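# Find the cracked bed slat and move it onto the table

## Task

Six loose slats sit in a bed frame, and one of them has a hidden internal split with no visible crack. Pressing on slats is allowed. Find that split slat, lift it out and set it down on the table so that it touches no part of the frame and no part of it sticks out past the table's edge. The remaining five slats must all be seated in the frame at the end. Nothing counts as placed if it only stays put because the robot is holding it. Finally open the gripper and move the arms away.

## Robot and tools

Robot: two Kinova Gen3 arms, left_arm and right_arm. Each has seven joints and a Robotiq 2F-85 parallel gripper. Scene frame: the origin is on the table top between the arms, +x points out over the table, +z is up, and left_arm sits on the +y side (base near y +0.278) while right_arm sits near y -0.366. The names left and right refer to the arms, not to image sides.

Gripper frame: the fingers point along the gripper's +z axis and close along its y axis. The reported end_effector_position is the point midway between the pads when closed. Closed fingertips reach about 19 mm past it, open ones about 6 mm. Closing pushes the tips roughly 13 mm further from the wrist, so keep that clearance above surfaces.

The 16-number row. Both move and execute_actions use one row holding both arms: left dx, dy, dz, rx, ry, rz, left gripper position, left speed, then the same eight for the right arm. All values lie in [-1, 1]. The first six of each arm are an offset, not a pose: they are measured in that gripper's own axes from its pose in the most recent result that showed it (or from its current pose if no result in this scene has shown it yet, and for second and later calls within a single reply). A value of 1.0 equals 0.6 m of translation or 180 degrees of rotation; rx, ry, rz form one rotation vector. All zeros therefore means return to the last reported pose; it is not a pause. Gripper position is absolute: +1 fully open (85 mm), 0 about 41 mm, about -0.8 pads touching, -1 close until blocked. Gripper speed maps about -1 to 20 mm/s, 0 to 85 mm/s, +1 to 150 mm/s. To leave a gripper unchanged, repeat its last two numbers; a 0 is a real command.

execute_actions(actions, pictures). actions is a list holding at most one item. An empty list just returns the state. {"rows": [...], "steps": n} runs up to 15 control steps of 1/30 s, one row per step, repeating the last row if rows run short; each row is again an offset from the same reference pose, not from the previous row. {"steps": n} with no rows waits up to 300 steps counted from the last result, including reply time. pictures toggles camera images.

move(target, speed). target is one 16-number row as above. Each gripper follows a straight line to its target; both paths finish together, lasting 0.5 to 10 s (capped at 10 s). speed is the top path speed in m/s, 0.002 to 0.5, default 0.25; turning rate is limited to twice that in rad/s. Paths ignore obstacles and the other arm, and the hand can lag, drift, or overshoot speed near full reach. Faster moves hit harder, and targets placed deeper past a contact push harder. The result adds a move: line with the ending (done, off_target, moving, held, fault), any limits (paced means the sent pose was clipped; held means a check blocked steps, after which the arm may jump fast), and each gripper's distance to its target.

wait(seconds): 0 to 10 s of simulation with no new command. zoom_image(camera, region): enlarges [x0, y0, x1, y1] pixels (at most 504 by 504) of cam_head_left, cam_head_right, cam_left_wrist or cam_right_wrist. read_manual(section): licence texts only. finished_scene(scene): pass the current scene's number; it ends and grades that scene irreversibly.

Results: the state line lists each gripper's end_effector_position (m) and end_effector_quat_wxyz in the scene frame; reported positions get less accurate at long reach. position_measured_pct is about 50 minus 50 times the finger position, so 0 is fully open. Fingers halting below about 90 means something is held or blocking; around 90 or slightly more means the pads met on nothing or on something very thin. A Hand target line shows where the controller is driving each gripper. pose unreachable means the clearance check altered or blocked that arm's command; HELD marks steps where the row was not fully sent. Joint torque readings carry offsets and noise; they change at rest only under contact or load, which can help sense a slat that gives way when pressed. MOTOR HOT warns from 60 °C; at 75 °C the arm sinks (OVER-TEMPERATURE FAULT), so avoid holding loads for long.

Motion limits: each step the commanded pose is clipped to within 70 mm and 16 degrees of the measured pose, and position is favoured over orientation. After an action the arm continues only to its last clipped pose, so big moves may need follow-up commands. Elbows never fully straighten.

Gripping: close with -1 and keep sending it. For a gentler hold, open and then close to just under the object's width. Release by sending a position wider than the object. Stopped fingers stay until the position number changes by 0.01 or more, but re-close on their own if the object slips or gives.

Avoid: knocking anything off the table, letting the arms collide or push each other, dropping or slamming the slat, and pressing so hard that contact torque hits a joint's load limit (48.6 N m for the four big joints, 30.6 N m for the wrist joints, held weight included), which freezes that arm for 10 s. Smooth, low-effort motion is preferred.

Each tool is called after "Emit:" as name(argument=value, ...), one argument or row to a line, values as JSON.

## Session

Emit:
execute_actions(
  actions=[],
)

Scene clock: 0.00 s of 5100.00 s.
left_arm: end_effector_position=(+0.8576, +0.4619, +0.2121) position_measured_pct=0.0 end_effector_quat_wxyz=(+0.518, +0.429, +0.719, +0.175) | right_arm: end_effector_position=(+0.2834, +0.2951, +0.2619) position_measured_pct=0.0 end_effector_quat_wxyz=(-0.266, +0.547, -0.492, -0.623)
Joint positions: left_arm=[-0.86   1.206  1.057  1.293 -0.653  0.068  0.3  ] | right_arm=[-0.296  1.254 -1.011  1.234 -0.847  0.721  3.304]
Joint velocities: left_arm=[ 0.  0.  0. -0. -0.  0.  0.] | right_arm=[-0.    -0.     0.001 -0.    -0.001  0.001  0.001]
Joint torques (N m, as the joint torque sensors report them, + toward a larger angle): no reading
Hand target (left_arm): +0.858, +0.462, +0.212; +0.518, +0.429, +0.719, +0.175
Hand target (right_arm): +0.283, +0.295, +0.262; -0.266, +0.547, -0.492, -0.623

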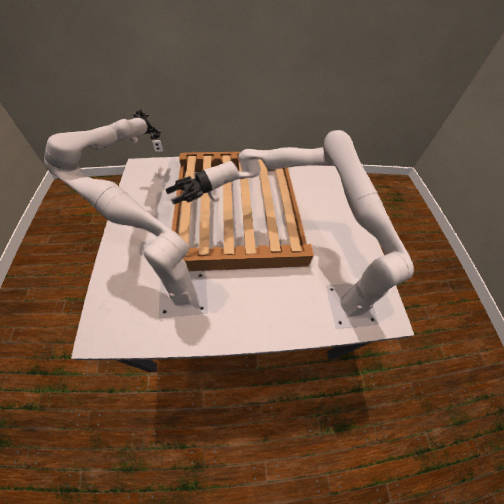

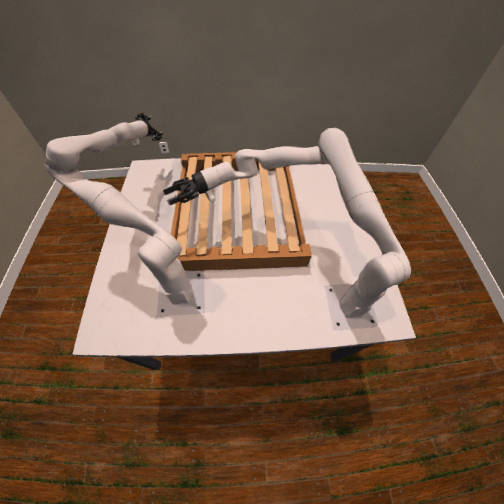

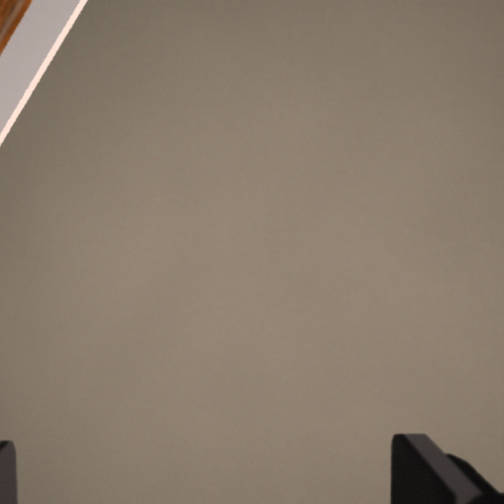

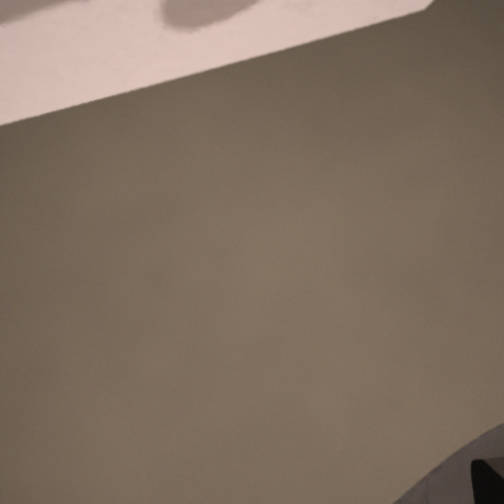

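Emit:
move(
  target=[0,0,0,0,0,0,1,0,0.082,0,-0.71,-0.201,0.470,-0.371,-1,1],
  speed=0.4,
)

Emit:
zoom_image(
  camera="cam_head_left",
  region=[120,120,370,300],
)

Scene clock: 11.40 s of 5100.00 s.
left_arm: end_effector_position=(+0.8576, +0.4619, +0.2121) position_measured_pct=0.0 end_effector_quat_wxyz=(+0.518, +0.429, +0.719, +0.175) | right_arm: end_effector_position=(+0.4487, -0.0988, +0.2504) position_measured_pct=91.7 end_effector_quat_wxyz=(-0.000, +1.000, -0.001, +0.001)
Joint positions: left_arm=[-0.86   1.206  1.057  1.293 -0.653  0.068  0.3  ] | right_arm=[-0.282  0.694 -0.548  1.096  0.344  1.434  3.95 ]
Joint velocities: left_arm=[-0.001  0.     0.     0.001  0.001  0.     0.   ] | right_arm=[ 0.004 -0.009  0.     0.005 -0.    -0.003 -0.001]
Joint torques (N m, as the joint torque sensors report them, + toward a larger angle): left_arm=[ -0.1  -23.75   8.63  -5.17   0.02  -2.58  -0.07] | right_arm=[  0.1  -22.25  -2.16  -8.98   0.03   0.16   0.13]
Hand target (left_arm): +0.858, +0.462, +0.212; +0.518, +0.429, +0.719, +0.175
Hand target (right_arm): +0.449, -0.099, +0.251; -0.000, +1.000, -0.001, +0.001
Off the commanded pose (left_arm): 0.000 m, 0 deg.
Off the commanded pose (right_arm): 0.002 m, 0 deg.
After step 90, 5.37 s passed at rest.
move: done
camera_calibration (this result's frames):
cam_left_wrist: T_world_to_cam=[[0.397586, 0.563457, 0.724183, -0.762417], [0.0523662, -0.801892, 0.595169, 0.248348], [0.916069, -0.198709, -0.348328, -0.479013], [0, 0, 0, 1]] pos_world=[0.72893, 0.533553, 0.237467]
cam_right_wrist: T_world_to_cam=[[-0.16425, -0.986406, -0.00511727, -0.015215], [-0.986416, 0.16426, -0.00172146, 0.519851], [0.00253862, 0.004765, -0.999985, 0.390952], [0, 0, 0, 1]] pos_world=[0.509297, -0.102262, 0.391764]

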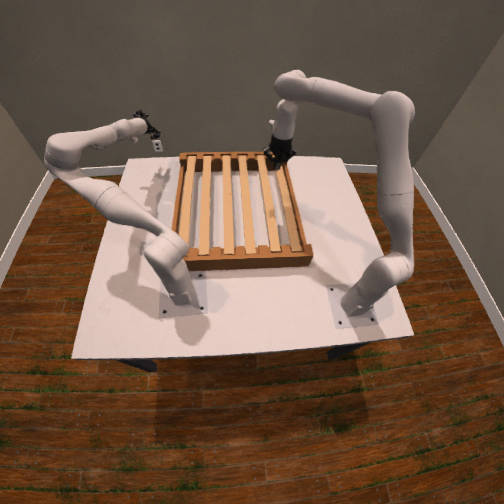

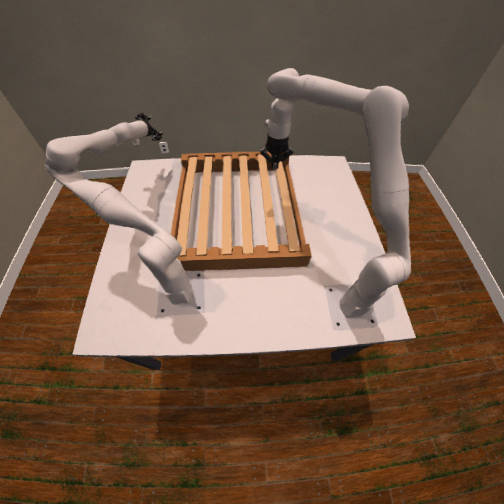

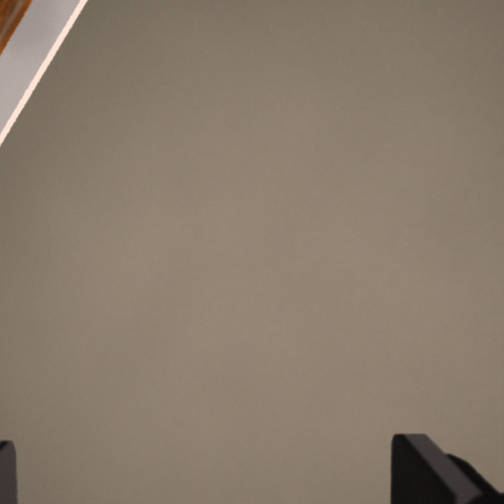

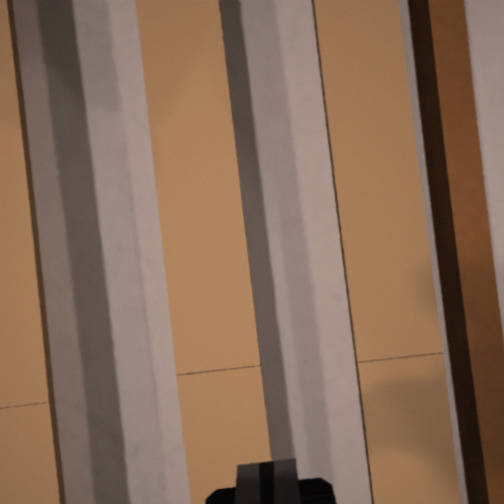

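Region (120, 120, 370, 300) of cam_head_left's 504x504 image, scaled by 2.016, with more detail than that image has; it fills the top 363 rows of this view, and the rest is white.

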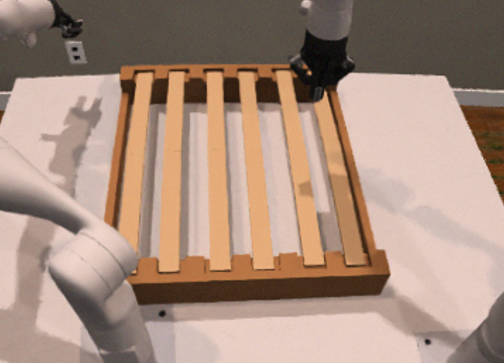

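Emit:
move(
  target=[0,0,0,0,0,0,1,0,0.005,-0.035,0.217,0,0,0,-1,1],
)

Emit:
move(
  target=[0,0,0,0,0,0,1,0,0,0,0.06,0,0,0,-1,1],
  speed=0.03,
)

Scene clock: 18.07 s of 5100.00 s.
left_arm: end_effector_position=(+0.8576, +0.4619, +0.2121) position_measured_pct=0.0 end_effector_quat_wxyz=(+0.518, +0.429, +0.719, +0.175) | right_arm: end_effector_position=(+0.4523, -0.0783, +0.1204) position_measured_pct=91.7 end_effector_quat_wxyz=(-0.000, +1.000, -0.001, +0.001)
Joint positions: left_arm=[-0.86   1.206  1.057  1.293 -0.653  0.068  0.3  ] | right_arm=[-0.313  0.839 -0.515  1.261  0.415  1.144  3.864]
Joint velocities: left_arm=[-0.001 -0.001  0.     0.    -0.     0.    -0.   ] | right_arm=[-0.002  0.003  0.    -0.001  0.001 -0.002 -0.001]
Joint torques (N m, as the joint torque sensors report them, + toward a larger angle): left_arm=[  0.   -23.37   8.5   -5.97  -0.58  -2.55  -0.07] | right_arm=[  0.3  -23.68  -2.45  -7.86   0.1   -0.06   0.02]
Hand target (left_arm): +0.858, +0.462, +0.212; +0.518, +0.429, +0.719, +0.175
Hand target (right_arm): +0.452, -0.078, +0.120; -0.000, +1.000, -0.001, +0.001
Off the commanded pose (left_arm): 0.000 m, 0 deg.
Off the commanded pose (right_arm): 0.001 m, 0 deg.
After step 90, 2.70 s passed at rest.
move: done
camera_calibration (this result's frames):
cam_left_wrist: T_world_to_cam=[[0.397583, 0.563458, 0.724184, -0.762417], [0.0523666, -0.801892, 0.59517, 0.248348], [0.916071, -0.198706, -0.348325, -0.479016], [0, 0, 0, 1]] pos_world=[0.728931, 0.533554, 0.237468]
cam_right_wrist: T_world_to_cam=[[-0.16547, -0.986202, -0.00510783, 0.00547379], [-0.986211, 0.165481, -0.00181085, 0.519851], [0.00263111, 0.00473776, -0.999985, 0.260833], [0, 0, 0, 1]] pos_world=[0.512903, -0.0818629, 0.261798]

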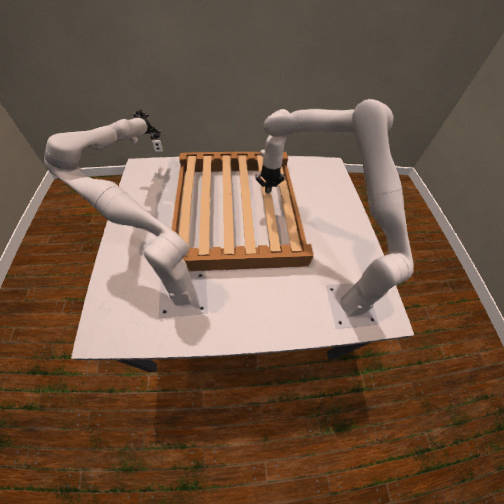

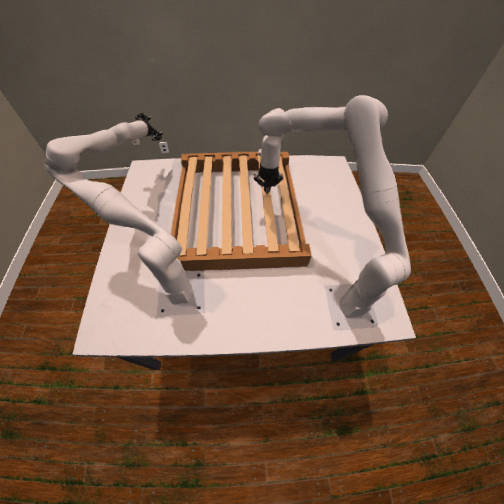

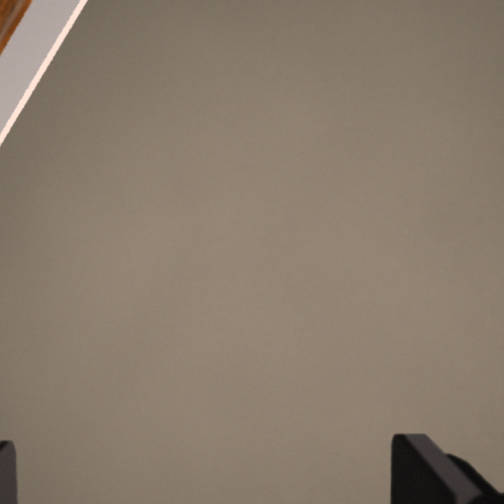

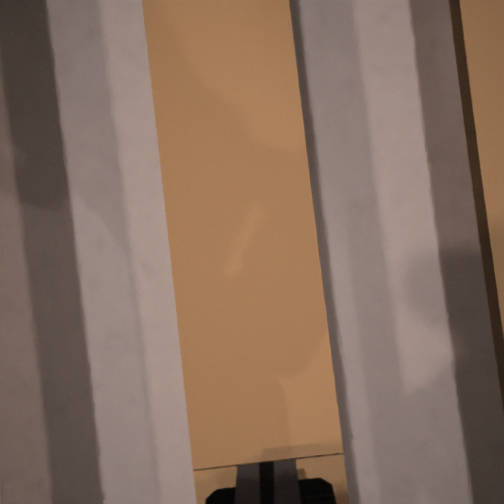

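Scene clock: 19.50 s of 5100.00 s.
left_arm: end_effector_position=(+0.8576, +0.4619, +0.2121) position_measured_pct=0.0 end_effector_quat_wxyz=(+0.518, +0.429, +0.719, +0.175) | right_arm: end_effector_position=(+0.4564, -0.0756, +0.1007) position_measured_pct=91.7 end_effector_quat_wxyz=(-0.005, +1.000, -0.002, +0.012)
Joint positions: left_arm=[-0.86   1.206  1.057  1.293 -0.653  0.068  0.3  ] | right_arm=[-0.316  0.858 -0.505  1.293  0.437  1.074  3.845]
Joint velocities: left_arm=[ 0.    -0.001  0.     0.001 -0.001  0.     0.   ] | right_arm=[-0.001 -0.001  0.002  0.001 -0.001 -0.003 -0.   ]
Joint torques (N m, as the joint torque sensors report them, + toward a larger angle): left_arm=[  0.1  -23.98   8.7   -5.72  -0.23  -2.69   0.1 ] | right_arm=[-0.03 -4.25  0.6  -3.32  0.84 -3.12  0.32]
Hand target (left_arm): +0.858, +0.462, +0.212; +0.518, +0.429, +0.719, +0.175
Hand target (right_arm): +0.452, -0.079, +0.085; -0.000, +1.000, -0.001, +0.001
Off the commanded pose (left_arm): 0.000 m, 0 deg.
Off the commanded pose (right_arm): 0.017 m, 1 deg.
move: off_target (right_arm)
camera_calibration (this result's frames):
cam_left_wrist: T_world_to_cam=[[0.39758, 0.563459, 0.724185, -0.762416], [0.052367, -0.801892, 0.59517, 0.248348], [0.916072, -0.198704, -0.348323, -0.479018], [0, 0, 0, 1]] pos_world=[0.728932, 0.533555, 0.237469]
cam_right_wrist: T_world_to_cam=[[-0.165952, -0.98597, -0.0179953, 0.0102965], [-0.985844, 0.166318, -0.0212293, 0.525274], [0.0239243, 0.0142175, -0.999613, 0.232014], [0, 0, 0, 1]] pos_world=[0.513995, -0.0805092, 0.243261]

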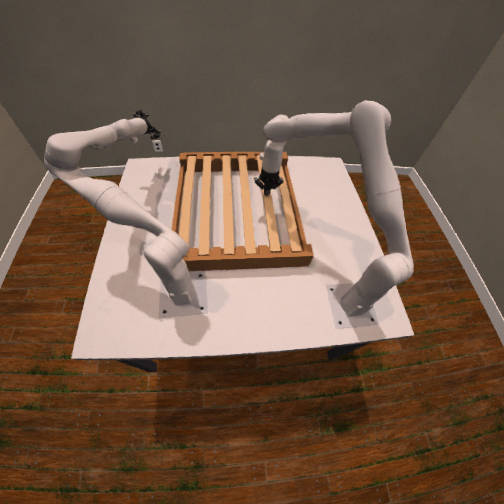

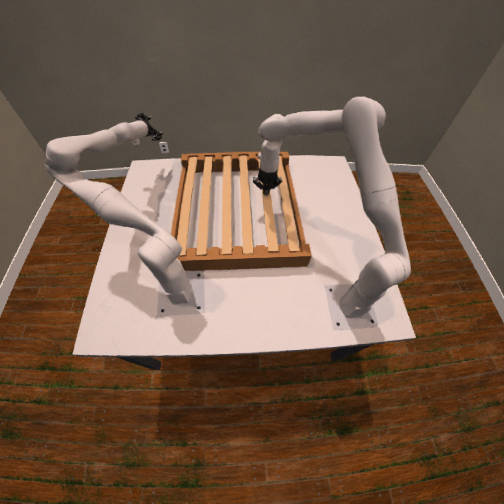

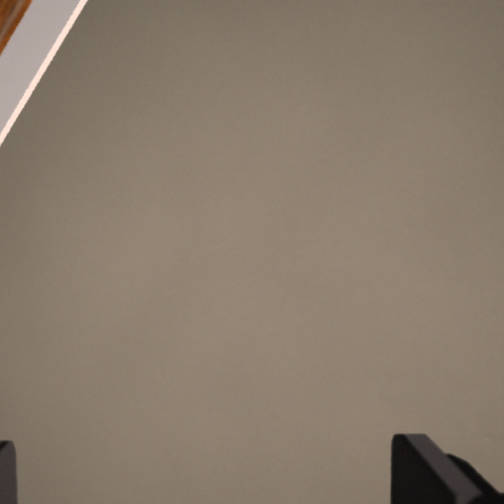

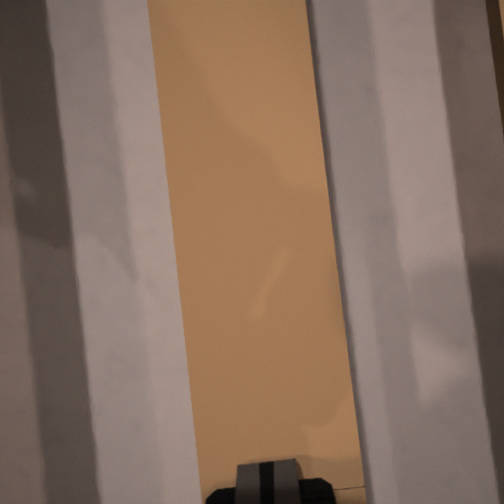

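Emit:
move(
  target=[0,0,0,0,0,0,1,0,-0.007,0.005,-0.033,-0.003,-0.008,-0.001,-1,1],
  speed=0.1,
)

Emit:
move(
  target=[0,0,0,0,0,0,1,0,-0.01,0.142,0,0,0,0,-1,1],
)

Emit:
move(
  target=[0,0,0,0,0,0,1,0,0,0,0.05,0,0,0,-1,1],
  speed=0.03,
)

Scene clock: 26.13 s of 5100.00 s.
left_arm: end_effector_position=(+0.8576, +0.4619, +0.2121) position_measured_pct=0.0 end_effector_quat_wxyz=(+0.518, +0.429, +0.719, +0.175) | right_arm: end_effector_position=(+0.4517, -0.0787, +0.1203) position_measured_pct=91.7 end_effector_quat_wxyz=(-0.000, +1.000, +0.000, -0.001)
Joint positions: left_arm=[-0.86   1.206  1.057  1.293 -0.653  0.068  0.3  ] | right_arm=[-0.312  0.84  -0.516  1.259  0.413  1.147  3.868]
Joint velocities: left_arm=[ 0.     0.     0.     0.     0.001  0.    -0.   ] | right_arm=[ 0.001  0.     0.    -0.001 -0.001  0.001 -0.   ]
Joint torques (N m, as the joint torque sensors report them, + toward a larger angle): left_arm=[ -0.29 -24.16   8.42  -6.05  -0.04  -2.34   0.12] | right_arm=[ -0.03 -23.11  -2.47  -8.16  -0.06  -0.2    0.3 ]
Hand target (left_arm): +0.858, +0.462, +0.212; +0.518, +0.429, +0.719, +0.175
Hand target (right_arm): +0.452, -0.079, +0.120; -0.000, +1.000, +0.000, -0.001
Off the commanded pose (left_arm): 0.000 m, 0 deg.
Off the commanded pose (right_arm): 0.000 m, 0 deg.
After step 90, 2.90 s passed at rest.
move: done
camera_calibration (this result's frames):
cam_left_wrist: T_world_to_cam=[[0.397576, 0.56346, 0.724186, -0.762416], [0.0523674, -0.801892, 0.59517, 0.248348], [0.916073, -0.198702, -0.34832, -0.479021], [0, 0, 0, 1]] pos_world=[0.728932, 0.533556, 0.237469]
cam_right_wrist: T_world_to_cam=[[-0.162892, -0.986633, -0.00455543, 0.00376723], [-0.986643, 0.162885, 0.00191505, 0.518848], [-0.00114744, 0.00480653, -0.999988, 0.262444], [0, 0, 0, 1]] pos_world=[0.512833, -0.0820571, 0.261464]

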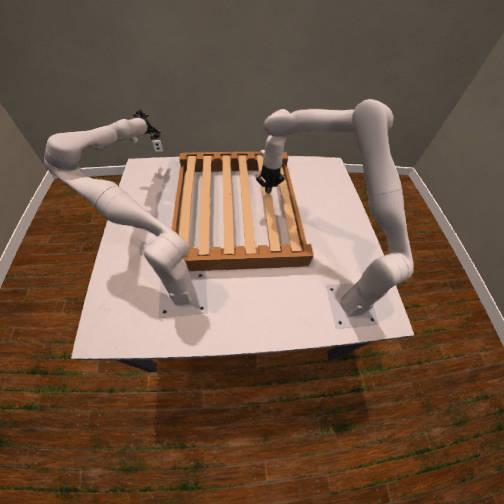

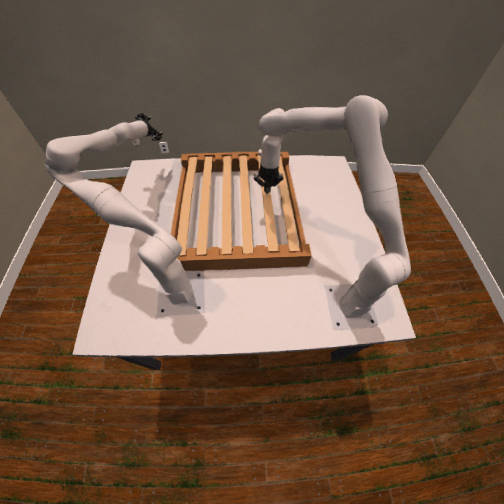

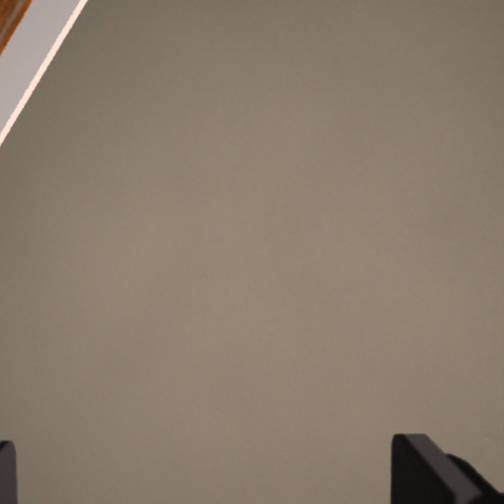

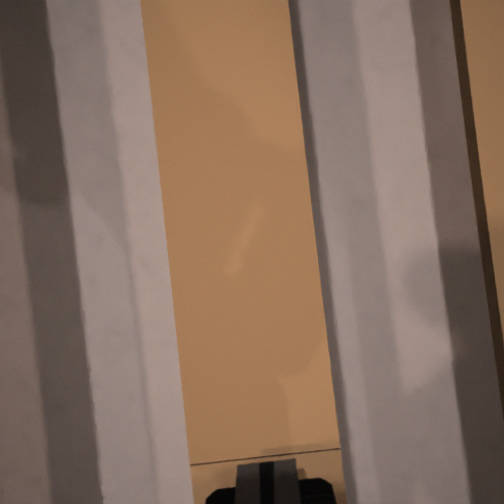

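Scene clock: 26.97 s of 5100.00 s.
left_arm: end_effector_position=(+0.8576, +0.4619, +0.2121) position_measured_pct=0.0 end_effector_quat_wxyz=(+0.518, +0.429, +0.719, +0.175) | right_arm: end_effector_position=(+0.4459, -0.1633, +0.1203) position_measured_pct=91.7 end_effector_quat_wxyz=(-0.000, +1.000, +0.000, -0.001)
Joint positions: left_arm=[-0.86   1.206  1.057  1.293 -0.653  0.068  0.3  ] | right_arm=[-0.144  0.755 -0.526  1.442  0.405  1.055  3.968]
Joint velocities: left_arm=[ 0.001  0.001  0.001 -0.001  0.    -0.    -0.001] | right_arm=[ 0.008 -0.005  0.002  0.002 -0.002 -0.002  0.001]
Joint torques (N m, as the joint torque sensors report them, + toward a larger angle): left_arm=[ -0.16 -24.2    8.37  -5.97   0.04  -2.31   0.33] | right_arm=[ -0.63 -21.17  -2.35  -7.59   0.07  -0.31   0.41]
Hand target (left_arm): +0.858, +0.462, +0.212; +0.518, +0.429, +0.719, +0.175
Hand target (right_arm): +0.446, -0.164, +0.121; -0.000, +1.000, +0.000, -0.001
Off the commanded pose (left_arm): 0.000 m, 0 deg.
Off the commanded pose (right_arm): 0.001 m, 0 deg.
move: done
camera_calibration (this result's frames):
cam_left_wrist: T_world_to_cam=[[0.397573, 0.563461, 0.724187, -0.762416], [0.0523677, -0.801891, 0.59517, 0.248347], [0.916075, -0.1987, -0.348318, -0.479024], [0, 0, 0, 1]] pos_world=[0.728933, 0.533557, 0.23747]
cam_right_wrist: T_world_to_cam=[[-0.162299, -0.986729, -0.00490745, -0.0809158], [-0.986741, 0.162291, 0.00199886, 0.526845], [-0.0011759, 0.00516679, -0.999986, 0.26292], [0, 0, 0, 1]] pos_world=[0.507036, -0.166702, 0.261466]

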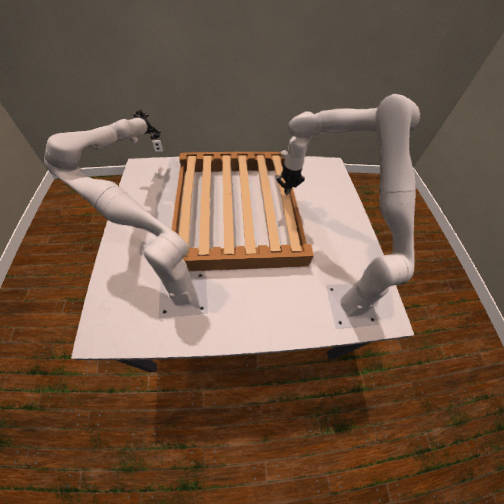

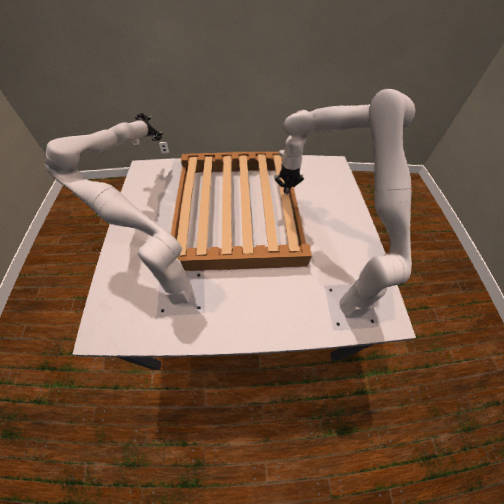

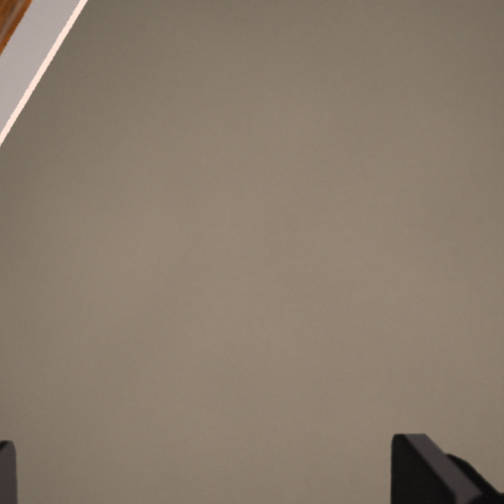

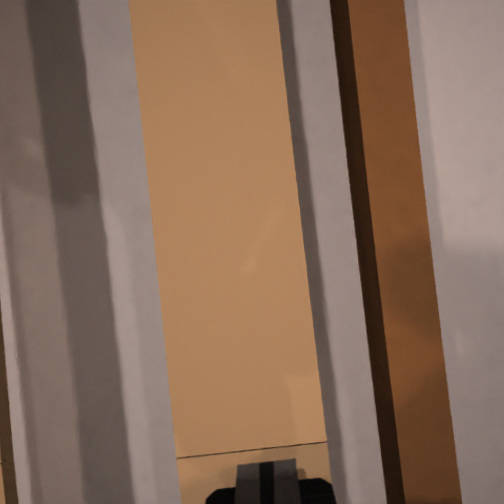

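Scene clock: 28.20 s of 5100.00 s.
left_arm: end_effector_position=(+0.8576, +0.4619, +0.2121) position_measured_pct=0.0 end_effector_quat_wxyz=(+0.518, +0.429, +0.719, +0.175) | right_arm: end_effector_position=(+0.4490, -0.1617, +0.1025) position_measured_pct=91.7 end_effector_quat_wxyz=(-0.002, +1.000, +0.000, +0.008)
Joint positions: left_arm=[-0.86   1.206  1.057  1.293 -0.653  0.068  0.3  ] | right_arm=[-0.151  0.774 -0.515  1.469  0.428  0.994  3.948]
Joint velocities: left_arm=[ 0.     0.001 -0.     0.     0.003 -0.     0.   ] | right_arm=[-0.001 -0.001  0.002  0.002  0.    -0.003 -0.002]
Joint torques (N m, as the joint torque sensors report them, + toward a larger angle): left_arm=[  0.05 -23.85   8.44  -5.42  -0.12  -2.53  -0.01] | right_arm=[ 0.29 -6.    0.53 -4.42  1.03 -3.41 -0.01]
Hand target (left_arm): +0.858, +0.462, +0.212; +0.518, +0.429, +0.719, +0.175
Hand target (right_arm): +0.446, -0.163, +0.091; -0.000, +1.000, +0.000, -0.001
Off the commanded pose (left_arm): 0.000 m, 0 deg.
Off the commanded pose (right_arm): 0.013 m, 1 deg.
move: off_target (right_arm)
camera_calibration (this result's frames):
cam_left_wrist: T_world_to_cam=[[0.39757, 0.563462, 0.724188, -0.762415], [0.0523682, -0.801891, 0.595171, 0.248347], [0.916076, -0.198698, -0.348315, -0.479027], [0, 0, 0, 1]] pos_world=[0.728933, 0.533558, 0.237471]
cam_right_wrist: T_world_to_cam=[[-0.16234, -0.986668, -0.011501, -0.0782467], [-0.9866, 0.1625, -0.0146353, 0.53133], [0.016309, 0.00897099, -0.999827, 0.237904], [0, 0, 0, 1]] pos_world=[0.507627, -0.165679, 0.244739]

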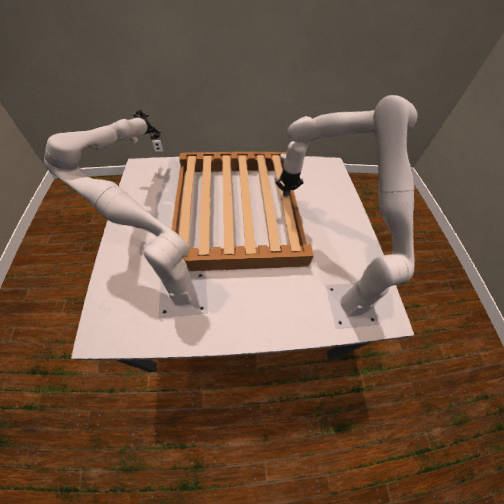

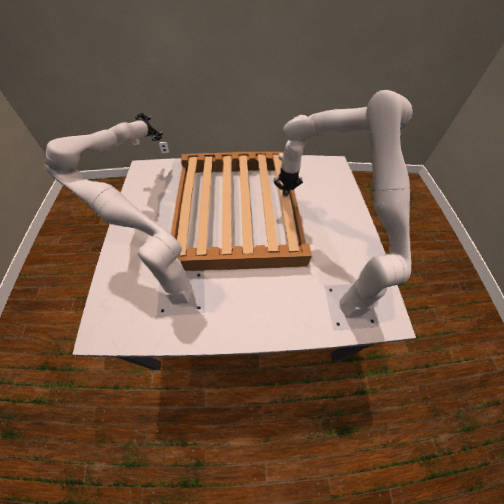

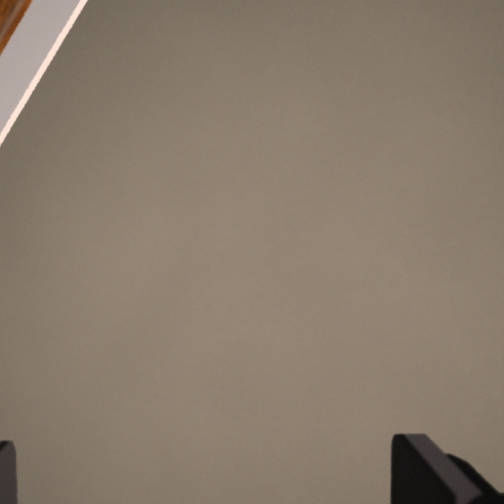

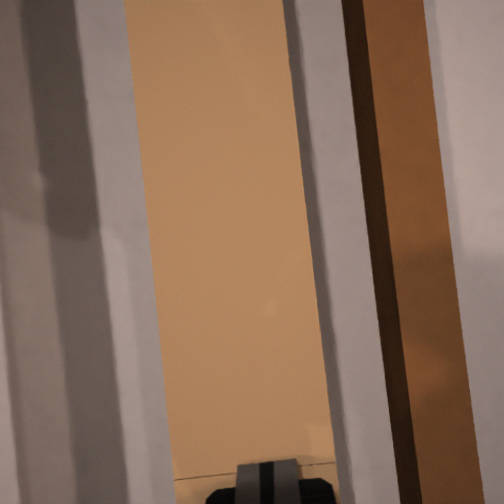

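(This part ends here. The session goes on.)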